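# Plug the sections fed by the red and blue funnels

## Task

Behind the cover, the funnel pipes may cross, and one pipe is blocked for good. Find the section under the end of the red-banded funnel's pipe and set the red plug on that section's flat front part. Do the same for the blue plug and the section under the end of the blue-banded funnel's pipe. Marbles may be dropped into the funnels, or back into their tray, from a small height. Nothing but a marble may leave the table, and losing a marble is still a penalty. The plugs must stay in place without the robot holding them. At the end, open the grippers and move the arms away.

## Robot and tools

Robot: two six-joint arms, left_arm and right_arm, each with a parallel two-finger gripper and a fisheye wrist camera (cam_left_wrist, cam_right_wrist, both 616x616). The names are just labels and do not match sides of any image.

World frame: one frame shared by both arms. The origin sits on the table surface midway between the arms, +z is up, +x points out over the table, and left_arm stands on the +y side. Positions are in metres and orientations are quaternions in w,x,y,z order. Printed hand positions can be a little off, more so when an arm is stretched far out.

Gripper frame: the fingers point along the gripper's +z and open and close along its y. end_effector_position is the point between the pads when they are closed. The fingertips extend roughly 33 mm past that point when closed and 9 mm when fully open. While closing, the tips travel about 24 mm farther from the arm, so allow that clearance above any surface.

Tool execute_actions. Its argument actions is a list holding at most one item.
- Empty list []: nothing new is sent and the current state comes back.
- Motion item {"rows": [...], "steps": n}: n is 1 to 15 control steps, each 1/30 s, and defaults to 15. Each row covers one step, and the last row repeats if there are fewer rows than steps.
- Wait item {"steps": n} with no rows: n up to 300. It returns once that many steps have passed since the previous result, and the time spent writing counts toward them.
- Optional pictures (true/false) turns the camera images in the result on or off. They are included by default.

Each row is one flat list of 18 numbers for both arms together, even when only one arm moves. The first 9 numbers are for left_arm and the last 9 for right_arm. Within each 9: six absolute joint target angles in radians (waist, shoulder, elbow, forearm roll, wrist pitch, wrist roll), then gripper position, force_limit and speed, each in [-1, 1].

Joint ranges in radians: waist, shoulder, forearm roll, wrist pitch and wrist roll -6.283 to 6.283; elbow -2.792 to 2.792. The real ends may differ by up to 0.010. A call is rejected if a target is more than 0.010 beyond a stated end and also farther out than the current angle. A rejected call moves nothing. Targets past the real end are clipped to it, and the result then says "joint sent to its limit".

Joint motion limits. Targets change no faster than 2.09 rad/s (waist, shoulder), 3.14 (elbow) and 3.93 (the three wrist joints), taking 0.3 s to reach full speed. Each step's target stays within a lead of the measured angle: 0.456 for waist and shoulder, 0.683 for the elbow, 0.854 for the wrist joints. Targets are also pulled back if they would move the gripper more than 70 mm from where it is measured. So large moves need several calls. Between calls the arms keep heading for the last row until they settle or a step is HELD.

Gripper numbers. position is absolute: +1 is fully open (140 mm), the pads touch near -0.8, and -1 closes until something blocks the fingers. force_limit runs from about 14 N at -1 through 60 N at 0 to 107 N at +1. speed runs from about 30 mm/s at -1 through 140 at 0 to 250 at +1. To leave a gripper unchanged, repeat its previous three numbers, since a 0 is a real command. To squeeze harder while holding, raise force_limit and switch position between -1 and -0.98.

Result lines.
- State line, left_arm | right_arm: each gripper's position, quaternion and velocities.
- Joint positions and Joint velocities, one block per arm. Joint torques, which shift only with contact or load.
- Flange force: outside force on the gripper, including any held weight. It is noisy, and "no reading" means no estimate.
- object_status: 0 moving, 1 blocked while opening, 2 blocked while closing (a grip), 3 reached the target or pads met (a thin part may still be held).
- position_measured: counts from 3 (open) to 230 (pads together), not linear in mm.
- "joint command not followed": the clearance check altered joint targets. HELD marks steps where the row was not sent.
- TORQUE FAULT, FORCE FAULT, MOTOR HOT and OVER-TEMPERATURE FAULT lines report stops and warnings.

A check for a good grip is object_status 2 after closing with position -1.

Faults and what to avoid. If contact torque reaches a joint's load limit, the arm halts for 10 s and the rest of the call is dropped. Load limits in N m: waist and shoulder 323, elbow 152, wrist joints 42.7. The same happens if an outside force of 144 N acts on the arm. Holding loads heats the motors, and overheating brakes the arm. Keep the arms from striking or pressing on each other. Avoid drops, slips, slams and hard pushes. Never knock anything but a marble off the table. Brief tugs on held parts or nudges to loose objects can happen.

Tool zoom_image: camera (cam_left_wrist or cam_right_wrist) and region [x0, y0, x1, y1] in image pixels from the top-left corner, at most 504x504. It returns a sharper crop of that camera's latest image.

Camera calibration (OpenCV fisheye model) gives K, D and T_world_to_cam, which maps world to camera. The wrist camera pose follows the arm's joints. Expect small errors of about 0.5% in focal length, 1.5 px in principal point, and 0.5 degrees and 2.5 mm in pose.

Tool finished_scene: pass scene, the number of the current scene. The plugs must rest on their own, with the grippers open and moved clear. The simulation keeps running while replies are composed.

Each tool is called by a JSON object that holds its "api" and its "payload".

## Session

I'll start by looking at the current state.

{"api": "execute_actions", "payload": {"actions": []}}

Scene clock: 0.00 s of 8850.00 s.
left_arm: end_effector_position=(+0.8762, +0.4158, +0.2743) position_measured=3 object_status=3 end_effector_quat_wxyz=(-0.272, +0.290, +0.917, +0.026) end_effector_velocity=(-0.001, +0.001, +0.001) end_effector_angular_velocity=(+0.000, +0.000, +0.001) | right_arm: end_effector_position=(+0.3737, -0.4995, +0.2577) position_measured=3 object_status=3 end_effector_quat_wxyz=(-0.127, +0.981, +0.043, +0.139) end_effector_velocity=(+0.000, -0.000, -0.001) end_effector_angular_velocity=(+0.001, +0.002, -0.001)
Joint positions: left_arm=[-0.217  0.742  0.922  0.119  2.018 -1.133] | right_arm=[-0.192 -0.341  2.221  0.377  1.11   1.03 ]
Joint velocities: left_arm=[ 0.001 -0.001  0.001  0.     0.001 -0.   ] | right_arm=[-0.001  0.001  0.     0.     0.    -0.   ]
Joint torques (N m, as the joint torque sensors report them, + toward a larger angle): no reading
Flange force (N, the push that the arm receives, along the gripper's own x y z axes): no reading

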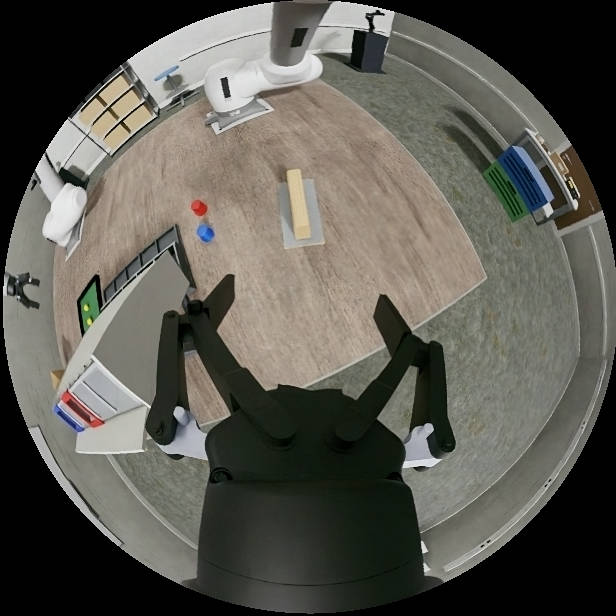

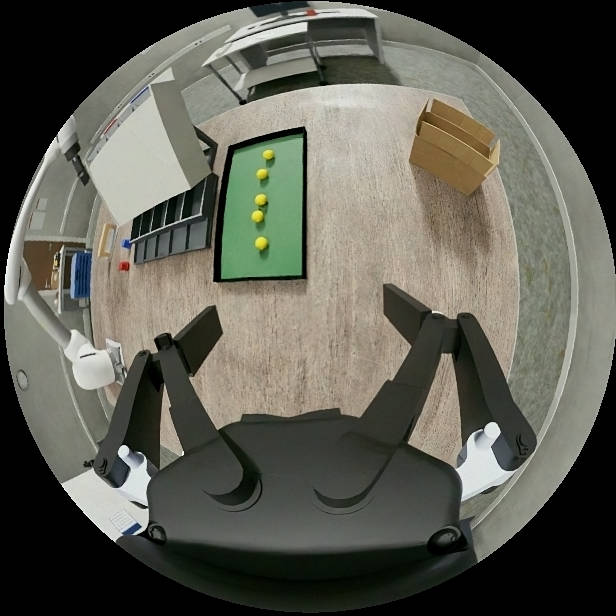

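{"api": "zoom_image", "payload": {"camera": "cam_right_wrist", "region": [60, 50, 330, 320]}}

{"api": "zoom_image", "payload": {"camera": "cam_left_wrist", "region": [30, 180, 300, 470]}}

Region (60, 50, 330, 320) of cam_right_wrist's 616x616 image, scaled by 1.867, with more detail than that image has.

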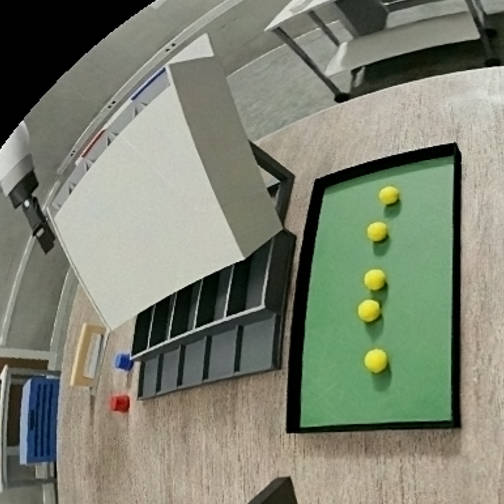

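Region (30, 180, 300, 470) of cam_left_wrist's 616x616 image, scaled by 1.738, with more detail than that image has; it fills the left 469 columns of this view, and the rest is white.

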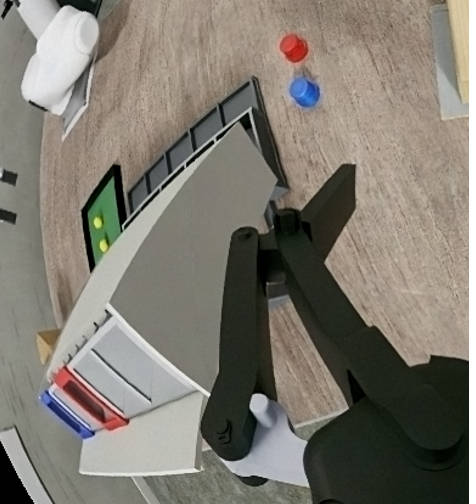

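{"api": "execute_actions", "payload": {"actions": [{"rows": [[-0.28,0.289,1.036,0,1.817,1.009,1,0,0, 0.366,0.105,2.003,0,1.034,1.819,-0.2,-0.5,0]], "steps": 15}], "pictures": false}}

{"api": "execute_actions", "payload": {"actions": [{"steps": 30}], "pictures": false}}

Scene clock: 79.37 s of 8850.00 s.
left_arm: end_effector_position=(+0.8235, +0.3717, +0.4562) position_measured=3 object_status=3 end_effector_quat_wxyz=(-0.093, +0.662, +0.743, -0.027) end_effector_velocity=(-0.147, -0.076, +0.347) end_effector_angular_velocity=(-0.746, -0.418, -2.613) | right_arm: end_effector_position=(+0.4687, -0.3964, +0.1756) position_measured=107 object_status=0 end_effector_quat_wxyz=(-0.033, +0.999, +0.001, +0.010) end_effector_velocity=(+0.174, +0.365, -0.217) end_effector_angular_velocity=(-0.573, +0.273, -0.031)
Joint positions: left_arm=[-0.258  0.447  0.996  0.042  1.887 -0.343] | right_arm=[0.253 0.02  2.045 0.072 1.048 1.669]
Joint velocities: left_arm=[-0.081 -0.574  0.145 -0.15  -0.253  2.55 ] | right_arm=[ 1.02   0.767 -0.375 -0.644 -0.129  1.351]
Joint torques (N m, as the joint torque sensors report them, + toward a larger angle): left_arm=[ -3.03 -76.82 -35.12   4.53   0.22   0.31] | right_arm=[  2.16 -41.66 -33.09   3.68  -0.51   0.13]
Flange force (N, the push that the arm receives, along the gripper's own x y z axes): left_arm=[2.9 4.1 -6.5] | right_arm=[4.6 -0.1 -2.1]
Steps of this call (steps 1 to 90: nothing new was sent; then 75.87 s passed at rest; steps 91 to 105: all 15 steps of this action). Readings (joint positions | what the end effector reports):
91: left_arm=[-0.217 0.742 0.922 0.119 2.018 -1.132] | right_arm=[-0.191 -0.341 2.221 0.377 1.110 1.030] | left_arm position_measured=3 object_status=3 | right_arm position_measured=3 object_status=0
92: left_arm=[-0.218 0.737 0.924 0.117 2.016 -1.122] | right_arm=[-0.186 -0.336 2.219 0.373 1.109 1.040] | left_arm position_measured=3 object_status=3 | right_arm position_measured=8 object_status=0
94: left_arm=[-0.222 0.704 0.932 0.108 2.001 -1.059] | right_arm=[-0.153 -0.303 2.203 0.345 1.103 1.098] | left_arm position_measured=3 object_status=3 | right_arm position_measured=23 object_status=0
98: left_arm=[-0.236 0.601 0.958 0.082 1.955 -0.840] | right_arm=[-0.006 -0.174 2.140 0.236 1.081 1.325] | left_arm position_measured=3 object_status=3 | right_arm position_measured=53 object_status=0
105: the state above

Scene clock: 80.37 s of 8850.00 s.
left_arm: end_effector_position=(+0.7770, +0.3530, +0.5502) position_measured=3 object_status=3 end_effector_quat_wxyz=(-0.000, +0.989, +0.151, -0.000) end_effector_velocity=(+0.001, -0.000, -0.000) end_effector_angular_velocity=(-0.000, -0.001, +0.000) | right_arm: end_effector_position=(+0.4862, -0.3531, +0.1505) position_measured=154 object_status=3 end_effector_quat_wxyz=(+0.000, +1.000, +0.000, -0.000) end_effector_velocity=(-0.000, +0.000, +0.000) end_effector_angular_velocity=(-0.000, +0.001, +0.001)
Joint positions: left_arm=[-0.28   0.289  1.036 -0.     1.817  1.009] | right_arm=[ 0.366  0.105  2.003 -0.     1.034  1.819]
Joint velocities: left_arm=[ 0.     0.001  0.    -0.    -0.001  0.   ] | right_arm=[ 0.001 -0.    -0.     0.     0.001 -0.   ]
Joint torques (N m, as the joint torque sensors report them, + toward a larger angle): left_arm=[ -0.47 -73.19 -37.99   4.57  -0.18   0.37] | right_arm=[ -1.38 -49.94 -34.21   3.67   0.02   0.06]
Flange force (N, the push that the arm receives, along the gripper's own x y z axes): left_arm=[10.2 5.6 -8.0] | right_arm=[6.4 -4.8 1.0]
Steps of this call (steps 1 to 30: the robot went on to your last target). Readings (joint positions | what the end effector reports):
1: left_arm=[-0.260 0.428 1.001 0.037 1.879 -0.253] | right_arm=[0.287 0.046 2.032 0.050 1.044 1.714] | left_arm position_measured=3 object_status=3 | right_arm position_measured=114 object_status=0
2: left_arm=[-0.263 0.410 1.005 0.032 1.871 -0.157] | right_arm=[0.317 0.068 2.021 0.031 1.040 1.753] | left_arm position_measured=3 object_status=3 | right_arm position_measured=122 object_status=0
4: left_arm=[-0.268 0.376 1.014 0.023 1.856 0.058] | right_arm=[0.356 0.098 2.007 0.007 1.035 1.805] | left_arm position_measured=3 object_status=3 | right_arm position_measured=137 object_status=0
8: left_arm=[-0.275 0.325 1.027 0.009 1.833 0.555] | right_arm=[0.366 0.105 2.003 0.000 1.034 1.819] | left_arm position_measured=3 object_status=3 | right_arm position_measured=154 object_status=0
30: the state above
All arms were judged still, so your last target was given up. Only a new action makes them travel on or press farther. Fingers that are still opening or closing keep moving.

{"api": "execute_actions", "payload": {"actions": [{"rows": [[-0.583,0.289,1.036,0,1.817,1.009,1,0,0, 0.366,0.105,2.003,0,1.034,1.819,-0.2,-0.5,0]], "steps": 15}], "pictures": false}}

{"api": "execute_actions", "payload": {"actions": [{"steps": 10}]}}

Scene clock: 84.37 s of 8850.00 s.
left_arm: end_effector_position=(+0.7018, +0.1530, +0.5504) position_measured=3 object_status=3 end_effector_quat_wxyz=(-0.000, +1.000, +0.003, -0.000) end_effector_velocity=(-0.087, -0.156, +0.000) end_effector_angular_velocity=(-0.000, -0.000, -0.249) | right_arm: end_effector_position=(+0.4862, -0.3531, +0.1505) position_measured=154 object_status=3 end_effector_quat_wxyz=(+0.000, +1.000, +0.000, -0.000) end_effector_velocity=(-0.000, +0.000, +0.000) end_effector_angular_velocity=(-0.000, -0.000, +0.000)
Joint positions: left_arm=[-0.578  0.289  1.036 -0.     1.817  1.009] | right_arm=[ 0.366  0.105  2.003 -0.     1.034  1.819]
Joint velocities: left_arm=[-0.249 -0.    -0.    -0.    -0.     0.   ] | right_arm=[ 0. -0.  0. -0.  0.  0.]
Joint torques (N m, as the joint torque sensors report them, + toward a larger angle): left_arm=[ 32.   -83.14 -39.23   5.83  -0.18   0.26] | right_arm=[ -0.99 -49.79 -33.96   3.5   -0.08   0.15]
Flange force (N, the push that the arm receives, along the gripper's own x y z axes): left_arm=[10.1 6.9 -7.3] | right_arm=[7.4 -4.1 1.0]
Steps of this call (steps 1 to 90: nothing new was sent; then 0.50 s passed at rest; steps 91 to 105: all 15 steps of this action). Readings (joint positions | what the end effector reports):
91: left_arm=[-0.280 0.289 1.036 0.000 1.817 1.009] | right_arm=[0.366 0.105 2.003 -0.000 1.034 1.819] | left_arm position_measured=3 object_status=3 | right_arm position_measured=154 object_status=3
92: left_arm=[-0.286 0.289 1.036 0.000 1.817 1.009] | right_arm=[0.366 0.105 2.003 -0.000 1.034 1.819] | left_arm position_measured=3 object_status=3 | right_arm position_measured=154 object_status=3
94: left_arm=[-0.319 0.289 1.036 0.000 1.817 1.009] | right_arm=[0.366 0.105 2.003 -0.000 1.034 1.819] | left_arm position_measured=3 object_status=3 | right_arm position_measured=154 object_status=3
98: left_arm=[-0.422 0.289 1.036 0.000 1.817 1.009] | right_arm=[0.366 0.105 2.003 -0.000 1.034 1.819] | left_arm position_measured=3 object_status=3 | right_arm position_measured=154 object_status=3
105: the state above

Scene clock: 84.70 s of 8850.00 s.
left_arm: end_effector_position=(+0.7000, +0.1498, +0.5504) position_measured=3 object_status=3 end_effector_quat_wxyz=(-0.000, +1.000, +0.000, -0.000) end_effector_velocity=(+0.001, -0.000, -0.002) end_effector_angular_velocity=(+0.001, +0.001, +0.001) | right_arm: end_effector_position=(+0.4862, -0.3531, +0.1505) position_measured=154 object_status=3 end_effector_quat_wxyz=(+0.000, +1.000, +0.000, -0.000) end_effector_velocity=(-0.000, +0.000, +0.001) end_effector_angular_velocity=(+0.000, -0.001, +0.001)
Joint positions: left_arm=[-0.583  0.289  1.036 -0.     1.817  1.009] | right_arm=[ 0.366  0.105  2.003 -0.     1.034  1.819]
Joint velocities: left_arm=[ 0.     0.002  0.001  0.    -0.001 -0.   ] | right_arm=[ 0.001 -0.001  0.    -0.    -0.    -0.   ]
Joint torques (N m, as the joint torque sensors report them, + toward a larger angle): left_arm=[ -1.38 -71.55 -38.1    4.59  -0.27   0.19] | right_arm=[ -1.61 -47.43 -33.96   3.53   0.16   0.25]
Flange force (N, the push that the arm receives, along the gripper's own x y z axes): left_arm=[9.4 3.6 -6.2] | right_arm=[3.4 -3.7 -1.0]
Steps of this call (steps 1 to 10: the robot went on to your last target). Readings (joint positions | what the end effector reports):
1: left_arm=[-0.583 0.289 1.036 -0.000 1.817 1.009] | right_arm=[0.366 0.105 2.003 -0.000 1.034 1.819] | left_arm position_measured=3 object_status=3 | right_arm position_measured=154 object_status=3
2: left_arm=[-0.583 0.289 1.036 -0.000 1.817 1.009] | right_arm=[0.366 0.105 2.003 -0.000 1.034 1.819] | left_arm position_measured=3 object_status=3 | right_arm position_measured=154 object_status=3
4: left_arm=[-0.583 0.289 1.036 -0.000 1.817 1.009] | right_arm=[0.366 0.105 2.003 -0.000 1.034 1.819] | left_arm position_measured=3 object_status=3 | right_arm position_measured=154 object_status=3
8: left_arm=[-0.583 0.289 1.036 -0.000 1.817 1.009] | right_arm=[0.366 0.105 2.003 -0.000 1.034 1.819] | left_arm position_measured=3 object_status=3 | right_arm position_measured=154 object_status=3
10: the state above
camera_calibration (this result's frames):
cam_left_wrist: T_world_to_cam=[[0.150817, -0.988413, 0.0171536, 0.0253889], [-0.86925, -0.12433, 0.478483, 0.357339], [-0.470806, -0.087074, -0.877929, 1.025], [0, 0, 0, 1]] pos_world=[0.789365, 0.158774, 0.728463]
cam_right_wrist: T_world_to_cam=[[-0.110293, -0.993598, 0.024465, -0.311704], [-0.934866, 0.112067, 0.336847, 0.448868], [-0.337432, 0.0142803, -0.941242, 0.48137], [0, 0, 0, 1]] pos_world=[0.547682, -0.366886, 0.309511]

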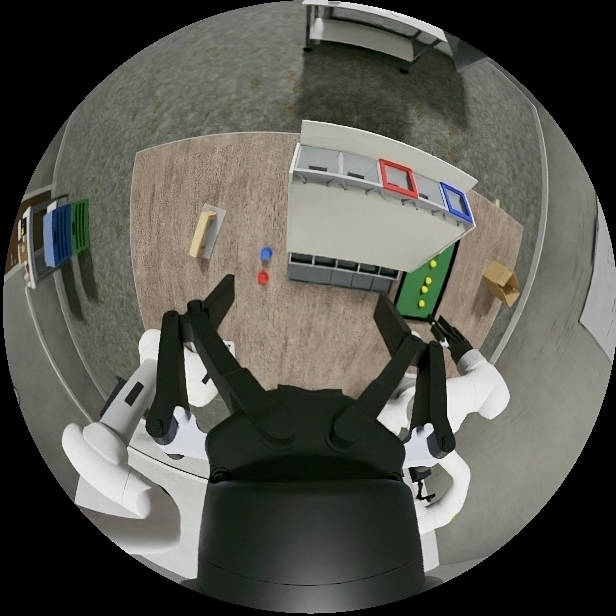

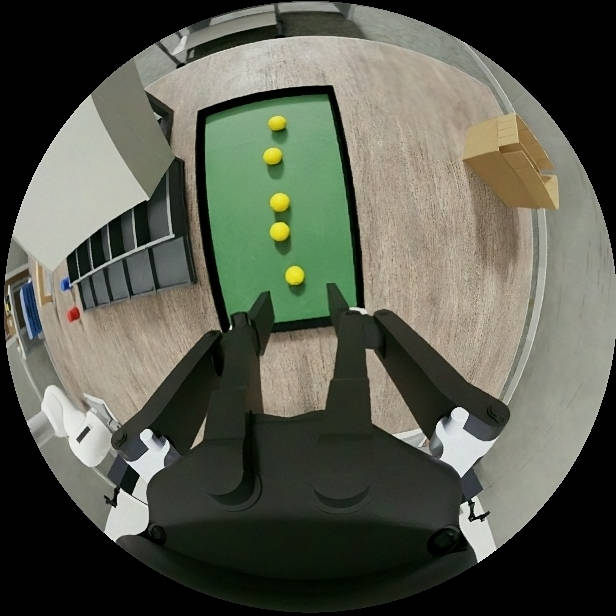

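{"api": "zoom_image", "payload": {"camera": "cam_left_wrist", "region": [270, 110, 490, 310]}}

{"api": "zoom_image", "payload": {"camera": "cam_right_wrist", "region": [200, 90, 400, 340]}}

Region (270, 110, 490, 310) of cam_left_wrist's 616x616 image, scaled by 2.291, with more detail than that image has; it fills the top 458 rows of this view, and the rest is white.

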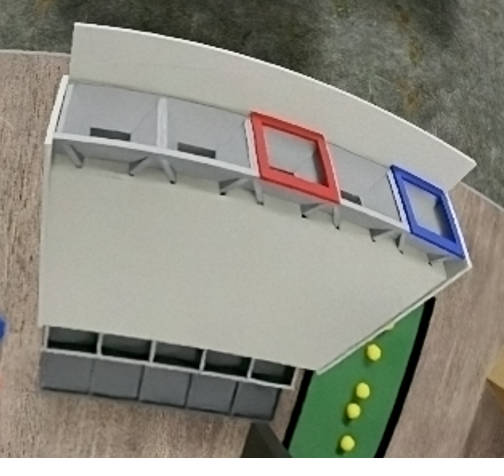

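Region (200, 90, 400, 340) of cam_right_wrist's 616x616 image, scaled by 2.016, with more detail than that image has; it fills the left 403 columns of this view, and the rest is white.

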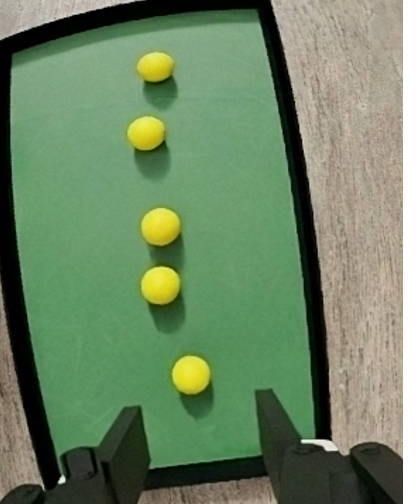

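{"api": "execute_actions", "payload": {"actions": [{"rows": [[-0.845,-0.123,1.883,0,1.382,1.347,1,0,0, 0.3795,0.189,2.066,0,0.8865,1.832,-0.2,-0.5,0]], "steps": 15}], "pictures": false}}

{"api": "execute_actions", "payload": {"actions": [{"steps": 25}]}}

Scene clock: 166.10 s of 8850.00 s.
left_arm: end_effector_position=(+0.5296, +0.1427, +0.4312) position_measured=3 object_status=3 end_effector_quat_wxyz=(+0.004, +0.982, -0.190, +0.007) end_effector_velocity=(-0.394, +0.083, -0.342) end_effector_angular_velocity=(+0.045, +0.040, -0.786) | right_arm: end_effector_position=(+0.4881, -0.3450, +0.0754) position_measured=154 object_status=3 end_effector_quat_wxyz=(+0.000, +1.000, +0.000, -0.000) end_effector_velocity=(+0.002, +0.001, +0.001) end_effector_angular_velocity=(+0.001, -0.004, +0.000)
Joint positions: left_arm=[-0.75   0.026  1.56   0.     1.54   1.225] | right_arm=[ 0.379  0.189  2.066 -0.     0.887  1.832]
Joint velocities: left_arm=[-0.344 -0.543  1.17   0.    -0.568  0.442] | right_arm=[ 0.    -0.001 -0.002  0.    -0.001  0.   ]
Joint torques (N m, as the joint torque sensors report them, + toward a larger angle): left_arm=[ -0.29 -48.73 -39.08   4.63   0.04   0.47] | right_arm=[ -0.67 -54.2  -30.94   3.     0.06   0.04]
Flange force (N, the push that the arm receives, along the gripper's own x y z axes): left_arm=[8.9 0.3 -3.7] | right_arm=[5.8 -3.0 2.1]
Steps of this call (steps 1 to 15: the robot went on to your last target; steps 16 to 90: nothing new was sent; then 77.90 s passed at rest; steps 91 to 105: all 15 steps of this action). Readings (joint positions | what the end effector reports):
91: left_arm=[-0.583 0.289 1.037 0.000 1.817 1.009] | right_arm=[0.366 0.105 2.003 -0.000 1.033 1.819] | left_arm position_measured=3 object_status=3 | right_arm position_measured=154 object_status=3
92: left_arm=[-0.586 0.284 1.045 0.000 1.811 1.013] | right_arm=[0.367 0.110 2.007 -0.000 1.023 1.820] | left_arm position_measured=3 object_status=3 | right_arm position_measured=154 object_status=3
94: left_arm=[-0.605 0.254 1.095 0.000 1.779 1.038] | right_arm=[0.372 0.143 2.032 -0.000 0.965 1.825] | left_arm position_measured=3 object_status=3 | right_arm position_measured=154 object_status=3
98: left_arm=[-0.665 0.159 1.272 0.000 1.680 1.116] | right_arm=[0.379 0.189 2.066 -0.000 0.887 1.832] | left_arm position_measured=3 object_status=3 | right_arm position_measured=154 object_status=3
105: the state above

Scene clock: 166.93 s of 8850.00 s.
left_arm: end_effector_position=(+0.4200, +0.1800, +0.3301) position_measured=3 object_status=3 end_effector_quat_wxyz=(-0.000, +0.955, -0.295, -0.000) end_effector_velocity=(-0.000, +0.000, -0.001) end_effector_angular_velocity=(+0.000, +0.001, +0.001) | right_arm: end_effector_position=(+0.4883, -0.3449, +0.0756) position_measured=154 object_status=3 end_effector_quat_wxyz=(-0.000, +1.000, +0.000, +0.000) end_effector_velocity=(-0.000, +0.000, +0.000) end_effector_angular_velocity=(+0.000, -0.000, +0.000)
Joint positions: left_arm=[-0.845 -0.123  1.883 -0.     1.382  1.347] | right_arm=[ 0.379  0.189  2.066 -0.     0.886  1.832]
Joint velocities: left_arm=[ 0.    -0.     0.002 -0.    -0.001 -0.   ] | right_arm=[ 0.    -0.001 -0.     0.     0.    -0.   ]
Joint torques (N m, as the joint torque sensors report them, + toward a larger angle): left_arm=[ -1.12 -30.66 -38.72   4.69  -0.17   0.34] | right_arm=[ -2.27 -54.41 -30.67   3.06   0.02  -0.01]
Flange force (N, the push that the arm receives, along the gripper's own x y z axes): left_arm=[7.6 -0.6 -2.7] | right_arm=[5.2 -6.3 1.8]
Steps of this call (steps 1 to 25: the robot went on to your last target). Readings (joint positions | what the end effector reports):
1: left_arm=[-0.761 0.008 1.599 0.000 1.520 1.240] | right_arm=[0.379 0.189 2.066 -0.000 0.887 1.832] | left_arm position_measured=3 object_status=3 | right_arm position_measured=154 object_status=3
2: left_arm=[-0.773 -0.010 1.638 0.000 1.501 1.254] | right_arm=[0.379 0.189 2.066 -0.000 0.887 1.832] | left_arm position_measured=3 object_status=3 | right_arm position_measured=154 object_status=3
4: left_arm=[-0.796 -0.045 1.715 0.000 1.464 1.283] | right_arm=[0.379 0.189 2.066 -0.000 0.887 1.832] | left_arm position_measured=3 object_status=3 | right_arm position_measured=154 object_status=3
8: left_arm=[-0.837 -0.110 1.855 -0.000 1.396 1.336] | right_arm=[0.379 0.189 2.066 -0.000 0.887 1.832] | left_arm position_measured=3 object_status=3 | right_arm position_measured=154 object_status=3
25: the state above
camera_calibration (this result's frames):
cam_left_wrist: T_world_to_cam=[[-0.433545, -0.900969, 0.0171485, 0.330888], [-0.787579, 0.388093, 0.478647, 0.0964616], [-0.437901, 0.194009, -0.87784, 0.637999], [0, 0, 0, 1]] pos_world=[0.498807, 0.136906, 0.508216]
cam_right_wrist: T_world_to_cam=[[-0.109814, -0.993655, 0.0242919, -0.301744], [-0.935084, 0.111565, 0.336409, 0.475129], [-0.336985, 0.0142274, -0.941403, 0.411259], [0, 0, 0, 1]] pos_world=[0.549738, -0.358689, 0.234653]

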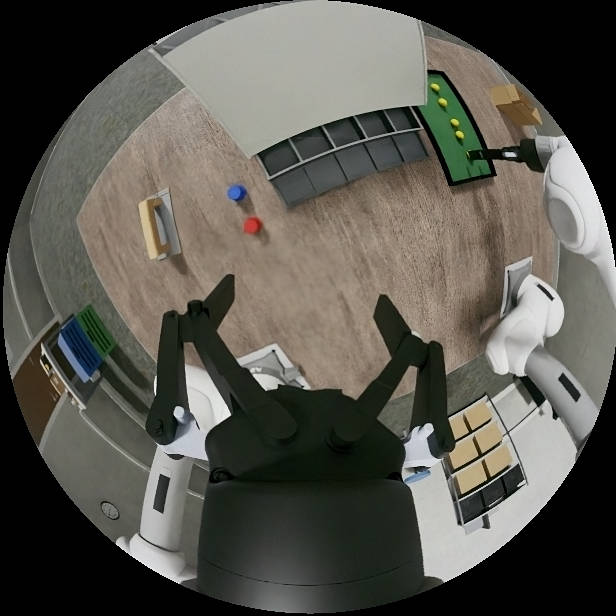

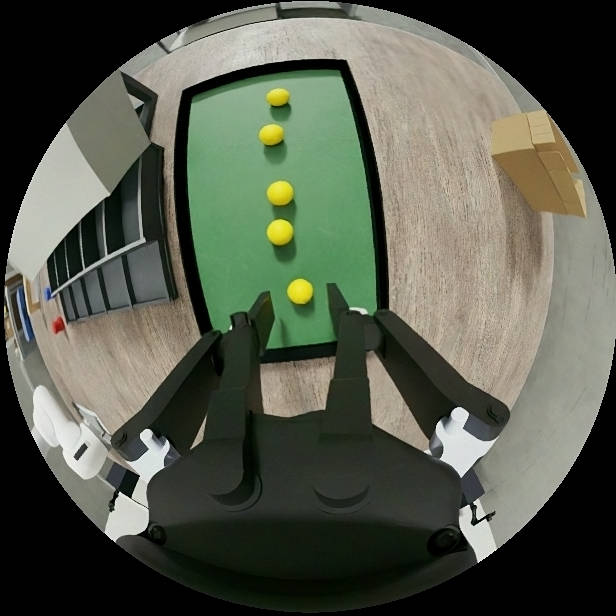

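{"api": "zoom_image", "payload": {"camera": "cam_right_wrist", "region": [230, 240, 380, 390]}}

Region (230, 240, 380, 390) of cam_right_wrist's 616x616 image, scaled by 3.360, with more detail than that image has.

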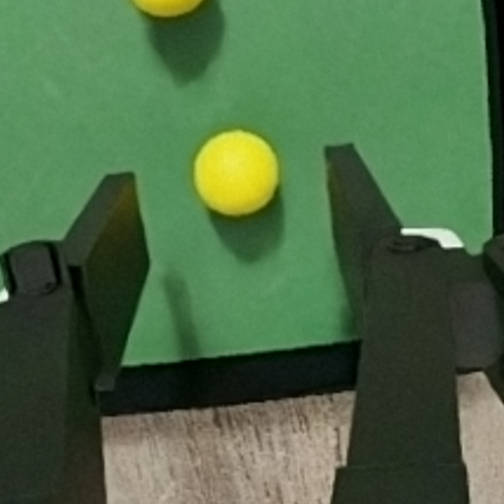

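{"api": "execute_actions", "payload": {"actions": [{"rows": [[-0.845,-0.123,1.883,0,1.382,1.347,1,0,0, 0.3795,0.2317,2.0938,0,0.8161,1.832,-0.2,-0.5,0]], "steps": 12}], "pictures": false}}

{"api": "execute_actions", "payload": {"actions": [{"rows": [[-0.845,-0.123,1.883,0,1.382,1.347,1,0,0, 0.3795,0.2317,2.0938,0,0.8161,1.832,-1,-0.5,-0.5]], "steps": 15}]}}

Scene clock: 178.03 s of 8850.00 s.
left_arm: end_effector_position=(+0.4200, +0.1800, +0.3302) position_measured=3 object_status=3 end_effector_quat_wxyz=(-0.000, +0.955, -0.295, -0.000) end_effector_velocity=(+0.001, +0.000, +0.001) end_effector_angular_velocity=(-0.004, -0.004, +0.001) | right_arm: end_effector_position=(+0.4882, -0.3448, +0.0404) position_measured=154 object_status=3 end_effector_quat_wxyz=(-0.000, +1.000, +0.000, -0.000) end_effector_velocity=(-0.001, -0.000, -0.001) end_effector_angular_velocity=(-0.001, +0.003, -0.000)
Joint positions: left_arm=[-0.845 -0.123  1.883  0.     1.382  1.347] | right_arm=[0.38  0.232 2.094 0.    0.816 1.832]
Joint velocities: left_arm=[ 0.001 -0.003  0.    -0.    -0.003  0.   ] | right_arm=[ 0.     0.002  0.     0.     0.001 -0.   ]
Joint torques (N m, as the joint torque sensors report them, + toward a larger angle): left_arm=[ -1.3  -32.22 -38.69   4.57  -0.27   0.22] | right_arm=[ -0.25 -56.11 -28.47   2.96   0.18   0.17]
Flange force (N, the push that the arm receives, along the gripper's own x y z axes): left_arm=[9.4 -1.3 -3.2] | right_arm=[6.2 -1.9 3.1]
Steps of this call (steps 1 to 15: the robot went on to your last target; steps 16 to 90: nothing new was sent; then 7.70 s passed at rest; steps 91 to 102: all 12 steps of this action). Readings (joint positions | what the end effector reports):
91: left_arm=[-0.845 -0.123 1.883 0.000 1.382 1.347] | right_arm=[0.380 0.189 2.066 0.000 0.886 1.832] | left_arm position_measured=3 object_status=3 | right_arm position_measured=154 object_status=3
92: left_arm=[-0.845 -0.123 1.883 0.000 1.382 1.347] | right_arm=[0.380 0.194 2.069 0.000 0.876 1.832] | left_arm position_measured=3 object_status=3 | right_arm position_measured=154 object_status=3
94: left_arm=[-0.845 -0.123 1.883 0.000 1.382 1.347] | right_arm=[0.380 0.221 2.087 0.000 0.833 1.832] | left_arm position_measured=3 object_status=3 | right_arm position_measured=154 object_status=3
98: left_arm=[-0.845 -0.123 1.883 0.000 1.382 1.347] | right_arm=[0.380 0.232 2.094 0.000 0.816 1.832] | left_arm position_measured=3 object_status=3 | right_arm position_measured=154 object_status=3
102: the state above

Scene clock: 178.53 s of 8850.00 s.
left_arm: end_effector_position=(+0.4200, +0.1800, +0.3302) position_measured=3 object_status=3 end_effector_quat_wxyz=(-0.000, +0.955, -0.295, -0.000) end_effector_velocity=(+0.001, -0.001, +0.001) end_effector_angular_velocity=(-0.002, -0.002, -0.001) | right_arm: end_effector_position=(+0.4882, -0.3449, +0.0404) position_measured=197 object_status=0 end_effector_quat_wxyz=(-0.000, +1.000, +0.000, -0.000) end_effector_velocity=(+0.000, +0.000, -0.000) end_effector_angular_velocity=(-0.000, -0.000, +0.001)
Joint positions: left_arm=[-0.845 -0.123  1.883  0.     1.382  1.347] | right_arm=[0.38  0.232 2.094 0.    0.816 1.832]
Joint velocities: left_arm=[-0.     0.001 -0.002  0.    -0.002  0.   ] | right_arm=[ 0.001  0.    -0.    -0.001 -0.    -0.   ]
Joint torques (N m, as the joint torque sensors report them, + toward a larger angle): left_arm=[ -0.91 -30.52 -38.51   4.68  -0.28   0.18] | right_arm=[ -2.41 -56.5  -28.71   2.85   0.12   0.07]
Flange force (N, the push that the arm receives, along the gripper's own x y z axes): left_arm=[7.3 -0.4 -4.0] | right_arm=[4.9 -6.1 2.3]
Steps of this call (steps 1 to 15: all 15 steps of this action). Readings (joint positions | what the end effector reports):
1: left_arm=[-0.845 -0.123 1.883 0.000 1.382 1.347] | right_arm=[0.380 0.232 2.094 0.000 0.816 1.832] | left_arm position_measured=3 object_status=3 | right_arm position_measured=154 object_status=0
2: left_arm=[-0.845 -0.123 1.883 0.000 1.382 1.347] | right_arm=[0.380 0.232 2.094 0.000 0.816 1.832] | left_arm position_measured=3 object_status=3 | right_arm position_measured=157 object_status=0
4: left_arm=[-0.845 -0.123 1.883 0.000 1.382 1.347] | right_arm=[0.380 0.232 2.094 0.000 0.816 1.832] | left_arm position_measured=3 object_status=3 | right_arm position_measured=166 object_status=0
8: left_arm=[-0.845 -0.123 1.883 0.000 1.382 1.347] | right_arm=[0.380 0.232 2.094 0.000 0.816 1.832] | left_arm position_measured=3 object_status=3 | right_arm position_measured=185 object_status=0
15: the state above
camera_calibration (this result's frames):
cam_left_wrist: T_world_to_cam=[[-0.433547, -0.900968, 0.0171467, 0.330893], [-0.787588, 0.388098, 0.478629, 0.0964641], [-0.437884, 0.194004, -0.87785, 0.638003], [0, 0, 0, 1]] pos_world=[0.498803, 0.136912, 0.508226]
cam_right_wrist: T_world_to_cam=[[-0.109767, -0.99366, 0.0243033, -0.300906], [-0.935049, 0.111524, 0.336521, 0.486811], [-0.337098, 0.0142143, -0.941362, 0.378155], [0, 0, 0, 1]] pos_world=[0.549638, -0.358665, 0.199471]

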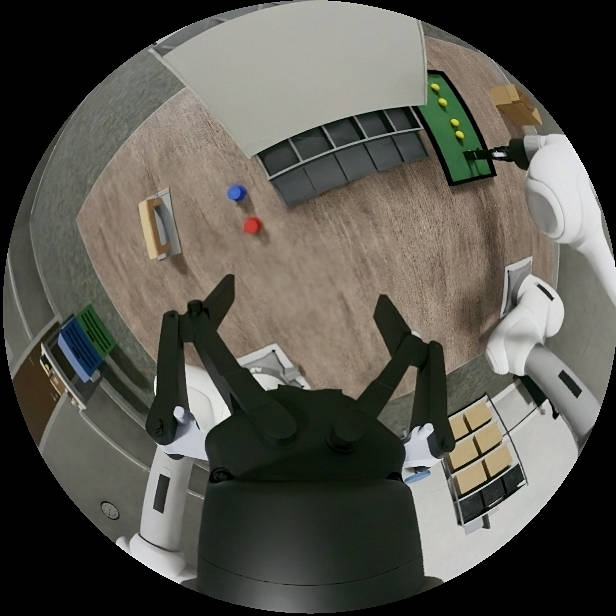

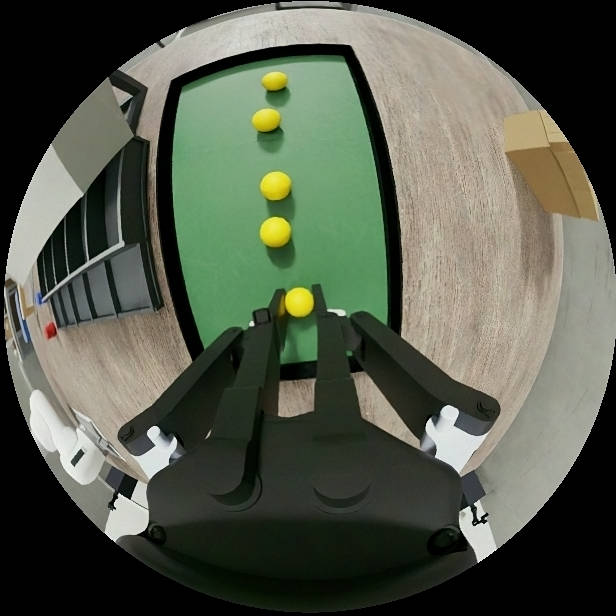

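{"api": "execute_actions", "payload": {"actions": [{"rows": [[-0.845,-0.123,1.883,0,1.382,1.347,1,0,0, 0.3795,-0.015,1.567,0,1.59,1.7,-1,-0.5,-0.5]], "steps": 15}], "pictures": false}}

{"api": "execute_actions", "payload": {"actions": [{"rows": [[-0.845,-0.123,1.883,0,1.382,1.347,1,0,0, 0.3795,-0.015,1.567,0,1.59,1.7,-1,-0.5,-0.5]], "steps": 12}], "pictures": false}}

Scene clock: 190.27 s of 8850.00 s.
left_arm: end_effector_position=(+0.4200, +0.1800, +0.3302) position_measured=3 object_status=3 end_effector_quat_wxyz=(-0.000, +0.955, -0.295, -0.000) end_effector_velocity=(+0.001, -0.000, +0.000) end_effector_angular_velocity=(-0.000, -0.001, +0.000) | right_arm: end_effector_position=(+0.5234, -0.3356, +0.2925) position_measured=197 object_status=2 end_effector_quat_wxyz=(+0.000, +0.999, +0.042, -0.000) end_effector_velocity=(-0.052, -0.014, +0.596) end_effector_angular_velocity=(+0.002, -0.006, +0.184)
Joint positions: left_arm=[-0.845 -0.123  1.883  0.     1.382  1.347] | right_arm=[ 0.379  0.075  1.76  -0.     1.307  1.749]
Joint velocities: left_arm=[ 0.     0.001 -0.002  0.    -0.    -0.   ] | right_arm=[ 0.    -0.345 -0.731  0.     1.069 -0.184]
Joint torques (N m, as the joint torque sensors report them, + toward a larger angle): left_arm=[ -0.86 -31.   -38.81   4.71  -0.23   0.28] | right_arm=[  0.27 -52.75 -37.75   3.87   0.42   0.03]
Flange force (N, the push that the arm receives, along the gripper's own x y z axes): left_arm=[8.5 0.2 -2.8] | right_arm=[5.8 -1.8 -0.5]
Steps of this call (steps 1 to 15: the robot went on to your last target; steps 16 to 90: nothing new was sent; then 8.23 s passed at rest; steps 91 to 105: all 15 steps of this action). Readings (joint positions | what the end effector reports):
91: left_arm=[-0.845 -0.123 1.883 0.000 1.382 1.347] | right_arm=[0.379 0.231 2.093 -0.000 0.816 1.832] | left_arm position_measured=3 object_status=3 | right_arm position_measured=197 object_status=2
92: left_arm=[-0.845 -0.123 1.883 0.000 1.382 1.347] | right_arm=[0.379 0.229 2.087 -0.000 0.827 1.831] | left_arm position_measured=3 object_status=3 | right_arm position_measured=197 object_status=2
94: left_arm=[-0.845 -0.123 1.883 0.000 1.382 1.347] | right_arm=[0.379 0.209 2.045 -0.000 0.890 1.820] | left_arm position_measured=3 object_status=3 | right_arm position_measured=197 object_status=2
98: left_arm=[-0.845 -0.123 1.883 0.000 1.382 1.347] | right_arm=[0.379 0.158 1.937 -0.000 1.047 1.793] | left_arm position_measured=3 object_status=3 | right_arm position_measured=197 object_status=2
105: the state above

Scene clock: 190.67 s of 8850.00 s.
left_arm: end_effector_position=(+0.4200, +0.1800, +0.3302) position_measured=3 object_status=3 end_effector_quat_wxyz=(-0.000, +0.955, -0.295, -0.000) end_effector_velocity=(+0.000, -0.000, -0.000) end_effector_angular_velocity=(+0.001, +0.000, -0.000) | right_arm: end_effector_position=(+0.4881, -0.3451, +0.4506) position_measured=197 object_status=2 end_effector_quat_wxyz=(+0.000, +0.998, +0.066, +0.000) end_effector_velocity=(-0.001, -0.001, -0.002) end_effector_angular_velocity=(-0.002, +0.008, -0.000)
Joint positions: left_arm=[-0.845 -0.123  1.883  0.     1.382  1.347] | right_arm=[ 0.379 -0.015  1.567 -0.     1.59   1.7  ]
Joint velocities: left_arm=[-0.     0.001 -0.     0.    -0.     0.   ] | right_arm=[-0.001  0.003  0.    -0.     0.005 -0.001]
Joint torques (N m, as the joint torque sensors report them, + toward a larger angle): left_arm=[ -1.22 -31.04 -38.47   4.63  -0.28   0.2 ] | right_arm=[ -2.18 -38.8  -37.16   3.79   0.05   0.  ]
Flange force (N, the push that the arm receives, along the gripper's own x y z axes): left_arm=[9.1 -0.8 -3.4] | right_arm=[10.6 -4.3 -4.5]
Steps of this call (steps 1 to 12: all 12 steps of this action). Readings (joint positions | what the end effector reports):
1: left_arm=[-0.845 -0.123 1.883 0.000 1.382 1.347] | right_arm=[0.379 0.063 1.735 -0.000 1.344 1.742] | left_arm position_measured=3 object_status=3 | right_arm position_measured=197 object_status=2
2: left_arm=[-0.845 -0.123 1.883 0.000 1.382 1.347] | right_arm=[0.379 0.052 1.710 -0.000 1.380 1.736] | left_arm position_measured=3 object_status=3 | right_arm position_measured=197 object_status=2
4: left_arm=[-0.845 -0.123 1.883 0.000 1.382 1.347] | right_arm=[0.379 0.029 1.662 -0.000 1.451 1.724] | left_arm position_measured=3 object_status=3 | right_arm position_measured=197 object_status=2
8: left_arm=[-0.845 -0.123 1.883 0.000 1.382 1.347] | right_arm=[0.379 -0.011 1.576 -0.000 1.576 1.702] | left_arm position_measured=3 object_status=3 | right_arm position_measured=197 object_status=2
12: the state above

{"api": "execute_actions", "payload": {"actions": [{"rows": [[-0.845,-0.123,1.883,0,1.382,1.347,1,0,0, 0.602,0.641,0.742,0,1.408,1.571,-1,-0.5,-0.5]], "steps": 15}], "pictures": false}}

{"api": "execute_actions", "payload": {"actions": [{"steps": 25}]}}

Scene clock: 193.43 s of 8850.00 s.
left_arm: end_effector_position=(+0.4200, +0.1800, +0.3302) position_measured=3 object_status=3 end_effector_quat_wxyz=(-0.000, +0.955, -0.295, -0.000) end_effector_velocity=(+0.000, -0.000, -0.001) end_effector_angular_velocity=(+0.001, +0.001, -0.000) | right_arm: end_effector_position=(+0.6857, -0.2030, +0.4937) position_measured=197 object_status=2 end_effector_quat_wxyz=(-0.021, +0.984, +0.152, +0.096) end_effector_velocity=(+0.418, +0.350, -0.038) end_effector_angular_velocity=(+0.084, -0.284, +0.346)
Joint positions: left_arm=[-0.845 -0.123  1.883  0.     1.382  1.347] | right_arm=[0.489 0.271 1.174 0.    1.5   1.636]
Joint velocities: left_arm=[-0.     0.001  0.001  0.    -0.001 -0.   ] | right_arm=[ 0.221  0.73  -0.845  0.    -0.179 -0.128]
Joint torques (N m, as the joint torque sensors report them, + toward a larger angle): left_arm=[ -1.04 -30.08 -39.06   4.76  -0.33   0.33] | right_arm=[  2.68 -71.14 -40.02   3.92  -0.28   0.08]
Flange force (N, the push that the arm receives, along the gripper's own x y z axes): left_arm=[6.3 -0.5 -2.7] | right_arm=[7.4 0.3 -1.4]
Steps of this call (steps 1 to 15: the robot went on to your last target; steps 16 to 68: nothing new was sent; steps 69 to 83: all 15 steps of this action). Readings (joint positions | what the end effector reports):
69: left_arm=[-0.845 -0.123 1.883 0.000 1.382 1.347] | right_arm=[0.380 -0.015 1.567 0.000 1.590 1.700] | left_arm position_measured=3 object_status=3 | right_arm position_measured=197 object_status=2
70: left_arm=[-0.845 -0.123 1.883 0.000 1.382 1.347] | right_arm=[0.382 -0.009 1.559 0.000 1.589 1.698] | left_arm position_measured=3 object_status=3 | right_arm position_measured=197 object_status=2
72: left_arm=[-0.845 -0.123 1.883 0.000 1.382 1.347] | right_arm=[0.398 0.023 1.509 0.000 1.575 1.689] | left_arm position_measured=3 object_status=3 | right_arm position_measured=197 object_status=2
76: left_arm=[-0.845 -0.123 1.883 0.000 1.382 1.347] | right_arm=[0.435 0.108 1.383 0.000 1.545 1.668] | left_arm position_measured=3 object_status=3 | right_arm position_measured=197 object_status=2
83: the state above

Scene clock: 194.27 s of 8850.00 s.
left_arm: end_effector_position=(+0.4200, +0.1800, +0.3302) position_measured=3 object_status=3 end_effector_quat_wxyz=(-0.000, +0.955, -0.295, -0.000) end_effector_velocity=(-0.001, -0.000, -0.000) end_effector_angular_velocity=(+0.000, +0.001, -0.002) | right_arm: end_effector_position=(+0.8655, -0.0082, +0.4417) position_measured=197 object_status=2 end_effector_quat_wxyz=(-0.042, +0.956, +0.236, +0.170) end_effector_velocity=(-0.001, +0.001, +0.000) end_effector_angular_velocity=(-0.000, +0.000, +0.001)
Joint positions: left_arm=[-0.845 -0.123  1.883  0.     1.382  1.347] | right_arm=[0.602 0.641 0.742 0.    1.408 1.571]
Joint velocities: left_arm=[-0.002  0.     0.    -0.     0.     0.   ] | right_arm=[ 0.001 -0.    -0.    -0.     0.001 -0.   ]
Joint torques (N m, as the joint torque sensors report them, + toward a larger angle): left_arm=[ -0.65 -31.17 -38.97   4.66  -0.21   0.18] | right_arm=[  -0.24 -107.45  -40.21    4.01   -0.96    0.2 ]
Flange force (N, the push that the arm receives, along the gripper's own x y z axes): left_arm=[8.2 0.6 -2.2] | right_arm=[16.0 -0.6 -0.7]
Steps of this call (steps 1 to 25: the robot went on to your last target). Readings (joint positions | what the end effector reports):
1: left_arm=[-0.845 -0.123 1.883 0.000 1.382 1.347] | right_arm=[0.497 0.296 1.145 0.000 1.494 1.632] | left_arm position_measured=3 object_status=3 | right_arm position_measured=197 object_status=2
2: left_arm=[-0.845 -0.123 1.883 0.000 1.382 1.347] | right_arm=[0.504 0.321 1.116 0.000 1.488 1.627] | left_arm position_measured=3 object_status=3 | right_arm position_measured=197 object_status=2
4: left_arm=[-0.845 -0.123 1.883 0.000 1.382 1.347] | right_arm=[0.519 0.370 1.059 0.000 1.476 1.619] | left_arm position_measured=3 object_status=3 | right_arm position_measured=197 object_status=2
8: left_arm=[-0.845 -0.123 1.883 0.000 1.382 1.347] | right_arm=[0.550 0.470 0.942 0.000 1.451 1.601] | left_arm position_measured=3 object_status=3 | right_arm position_measured=197 object_status=2
25: the state above
camera_calibration (this result's frames):
cam_left_wrist: T_world_to_cam=[[-0.433531, -0.900975, 0.0171465, 0.330896], [-0.787595, 0.388083, 0.478629, 0.0964716], [-0.437887, 0.193996, -0.87785, 0.638007], [0, 0, 0, 1]] pos_world=[0.498809, 0.136919, 0.508226]
cam_right_wrist: T_world_to_cam=[[0.363352, -0.931525, -0.0153619, -0.326164], [-0.931652, -0.363309, -0.00562641, 0.811283], [-0.00033998, 0.0163563, -0.999866, 0.612681], [0, 0, 0, 1]] pos_world=[0.874554, -0.0191049, 0.612153]

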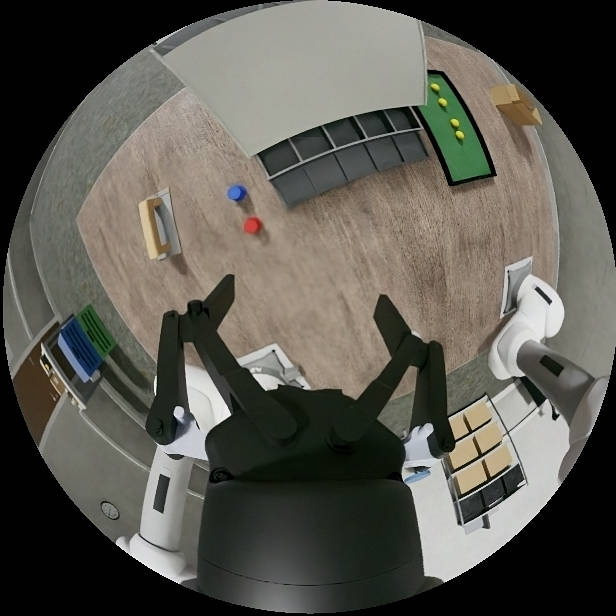

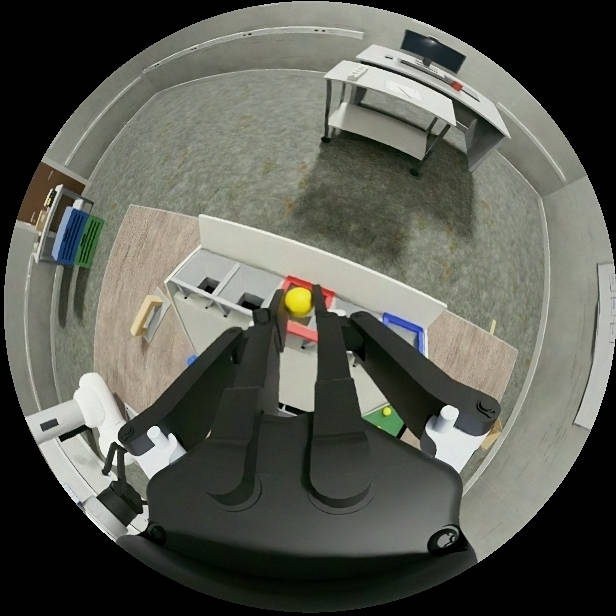

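{"api": "zoom_image", "payload": {"camera": "cam_right_wrist", "region": [160, 200, 460, 400]}}

Region (160, 200, 460, 400) of cam_right_wrist's 616x616 image, scaled by 1.680, with more detail than that image has.

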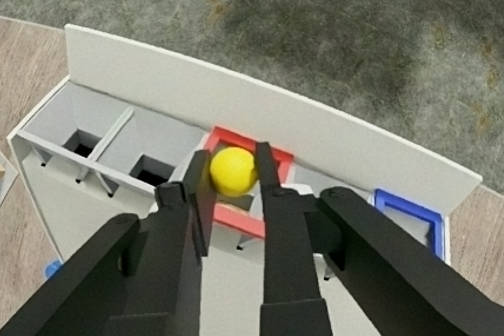

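{"api": "execute_actions", "payload": {"actions": [{"rows": [[-0.845,-0.123,1.883,0,1.382,1.347,1,0,0, 0.602,0.6267,0.8477,0,1.317,1.571,-1,-0.5,-0.5]], "steps": 12}], "pictures": false}}

{"api": "execute_actions", "payload": {"actions": [{"rows": [[-0.845,-0.123,1.883,0,1.382,1.347,1,0,0, 0.602,0.6267,0.8477,0,1.317,1.571,-0.2,-0.5,0]], "steps": 12}]}}

Scene clock: 205.00 s of 8850.00 s.
left_arm: end_effector_position=(+0.4200, +0.1800, +0.3302) position_measured=3 object_status=3 end_effector_quat_wxyz=(-0.000, +0.955, -0.295, -0.000) end_effector_velocity=(+0.001, -0.001, -0.000) end_effector_angular_velocity=(-0.002, -0.001, +0.000) | right_arm: end_effector_position=(+0.8653, -0.0085, +0.3961) position_measured=197 object_status=2 end_effector_quat_wxyz=(-0.042, +0.956, +0.236, +0.169) end_effector_velocity=(-0.000, -0.000, +0.000) end_effector_angular_velocity=(-0.000, +0.000, -0.000)
Joint positions: left_arm=[-0.845 -0.123  1.883  0.     1.382  1.347] | right_arm=[ 0.602  0.627  0.848 -0.     1.317  1.571]
Joint velocities: left_arm=[ 0.     0.     0.     0.    -0.003 -0.   ] | right_arm=[-0.    -0.    -0.    -0.     0.001 -0.   ]
Joint torques (N m, as the joint torque sensors report them, + toward a larger angle): left_arm=[ -0.72 -30.74 -38.63   4.58  -0.21   0.21] | right_arm=[  -0.96 -105.2   -40.7     4.02   -0.91    0.1 ]
Flange force (N, the push that the arm receives, along the gripper's own x y z axes): left_arm=[7.7 0.0 -3.4] | right_arm=[11.5 -1.4 0.4]
Steps of this call (steps 1 to 30: the robot went on to your last target; steps 31 to 90: nothing new was sent; then 7.33 s passed at rest; steps 91 to 102: all 12 steps of this action). Readings (joint positions | what the end effector reports):
91: left_arm=[-0.845 -0.123 1.883 0.000 1.382 1.347] | right_arm=[0.602 0.641 0.743 0.000 1.408 1.571] | left_arm position_measured=3 object_status=3 | right_arm position_measured=197 object_status=2
92: left_arm=[-0.845 -0.123 1.883 0.000 1.382 1.347] | right_arm=[0.602 0.640 0.751 -0.000 1.401 1.571] | left_arm position_measured=3 object_status=3 | right_arm position_measured=197 object_status=2
94: left_arm=[-0.845 -0.123 1.883 0.000 1.382 1.347] | right_arm=[0.602 0.633 0.799 0.000 1.358 1.571] | left_arm position_measured=3 object_status=3 | right_arm position_measured=197 object_status=2
98: left_arm=[-0.845 -0.123 1.883 0.000 1.382 1.347] | right_arm=[0.602 0.627 0.848 -0.000 1.317 1.571] | left_arm position_measured=3 object_status=3 | right_arm position_measured=197 object_status=2
102: the state above

Scene clock: 205.40 s of 8850.00 s.
left_arm: end_effector_position=(+0.4200, +0.1800, +0.3302) position_measured=3 object_status=3 end_effector_quat_wxyz=(-0.000, +0.955, -0.295, -0.000) end_effector_velocity=(+0.000, -0.000, +0.000) end_effector_angular_velocity=(-0.001, -0.001, +0.000) | right_arm: end_effector_position=(+0.8653, -0.0085, +0.3962) position_measured=154 object_status=0 end_effector_quat_wxyz=(-0.042, +0.956, +0.236, +0.169) end_effector_velocity=(-0.001, +0.002, -0.001) end_effector_angular_velocity=(+0.000, +0.002, +0.002)
Joint positions: left_arm=[-0.845 -0.123  1.883  0.     1.382  1.347] | right_arm=[ 0.602  0.627  0.848 -0.     1.317  1.571]
Joint velocities: left_arm=[ 0.     0.    -0.     0.    -0.001 -0.   ] | right_arm=[ 0.002  0.001 -0.     0.001  0.001  0.   ]
Joint torques (N m, as the joint torque sensors report them, + toward a larger angle): left_arm=[ -0.55 -30.49 -38.53   4.62  -0.16   0.31] | right_arm=[  -0.48 -105.9   -40.24    3.94   -0.75    0.17]
Flange force (N, the push that the arm receives, along the gripper's own x y z axes): left_arm=[7.3 0.6 -3.4] | right_arm=[14.4 -1.4 0.5]
Steps of this call (steps 1 to 12: all 12 steps of this action). Readings (joint positions | what the end effector reports):
1: left_arm=[-0.845 -0.123 1.883 0.000 1.382 1.347] | right_arm=[0.602 0.627 0.848 -0.000 1.317 1.571] | left_arm position_measured=3 object_status=3 | right_arm position_measured=197 object_status=0
2: left_arm=[-0.845 -0.123 1.883 0.000 1.382 1.347] | right_arm=[0.602 0.627 0.848 -0.000 1.317 1.571] | left_arm position_measured=3 object_status=3 | right_arm position_measured=197 object_status=0
4: left_arm=[-0.845 -0.123 1.883 0.000 1.382 1.347] | right_arm=[0.602 0.627 0.848 -0.000 1.317 1.571] | left_arm position_measured=3 object_status=3 | right_arm position_measured=177 object_status=0
8: left_arm=[-0.845 -0.123 1.883 0.000 1.382 1.347] | right_arm=[0.602 0.627 0.848 -0.000 1.317 1.571] | left_arm position_measured=3 object_status=3 | right_arm position_measured=154 object_status=0
12: the state above
camera_calibration (this result's frames):
cam_left_wrist: T_world_to_cam=[[-0.433531, -0.900975, 0.0171466, 0.330896], [-0.787595, 0.388084, 0.478629, 0.0964717], [-0.437887, 0.193996, -0.87785, 0.638007], [0, 0, 0, 1]] pos_world=[0.49881, 0.136919, 0.508226]
cam_right_wrist: T_world_to_cam=[[0.363246, -0.931572, -0.015015, -0.327096], [-0.931693, -0.363217, -0.00469735, 0.810442], [-0.0010778, 0.0156957, -0.999876, 0.567794], [0, 0, 0, 1]] pos_world=[0.874511, -0.0192587, 0.566619]

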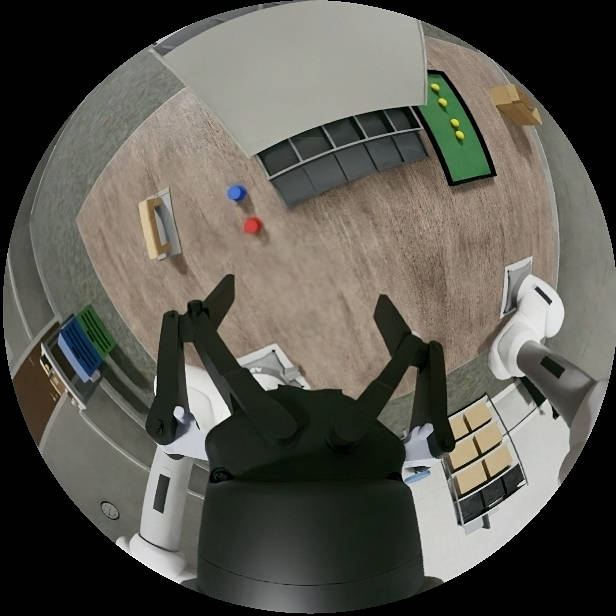

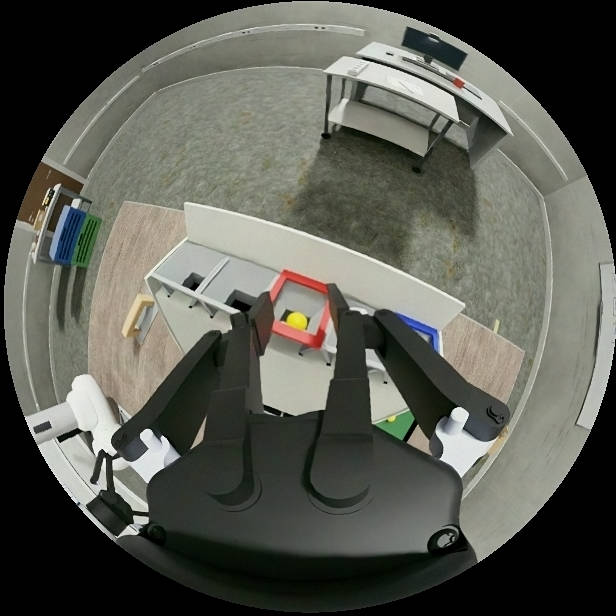

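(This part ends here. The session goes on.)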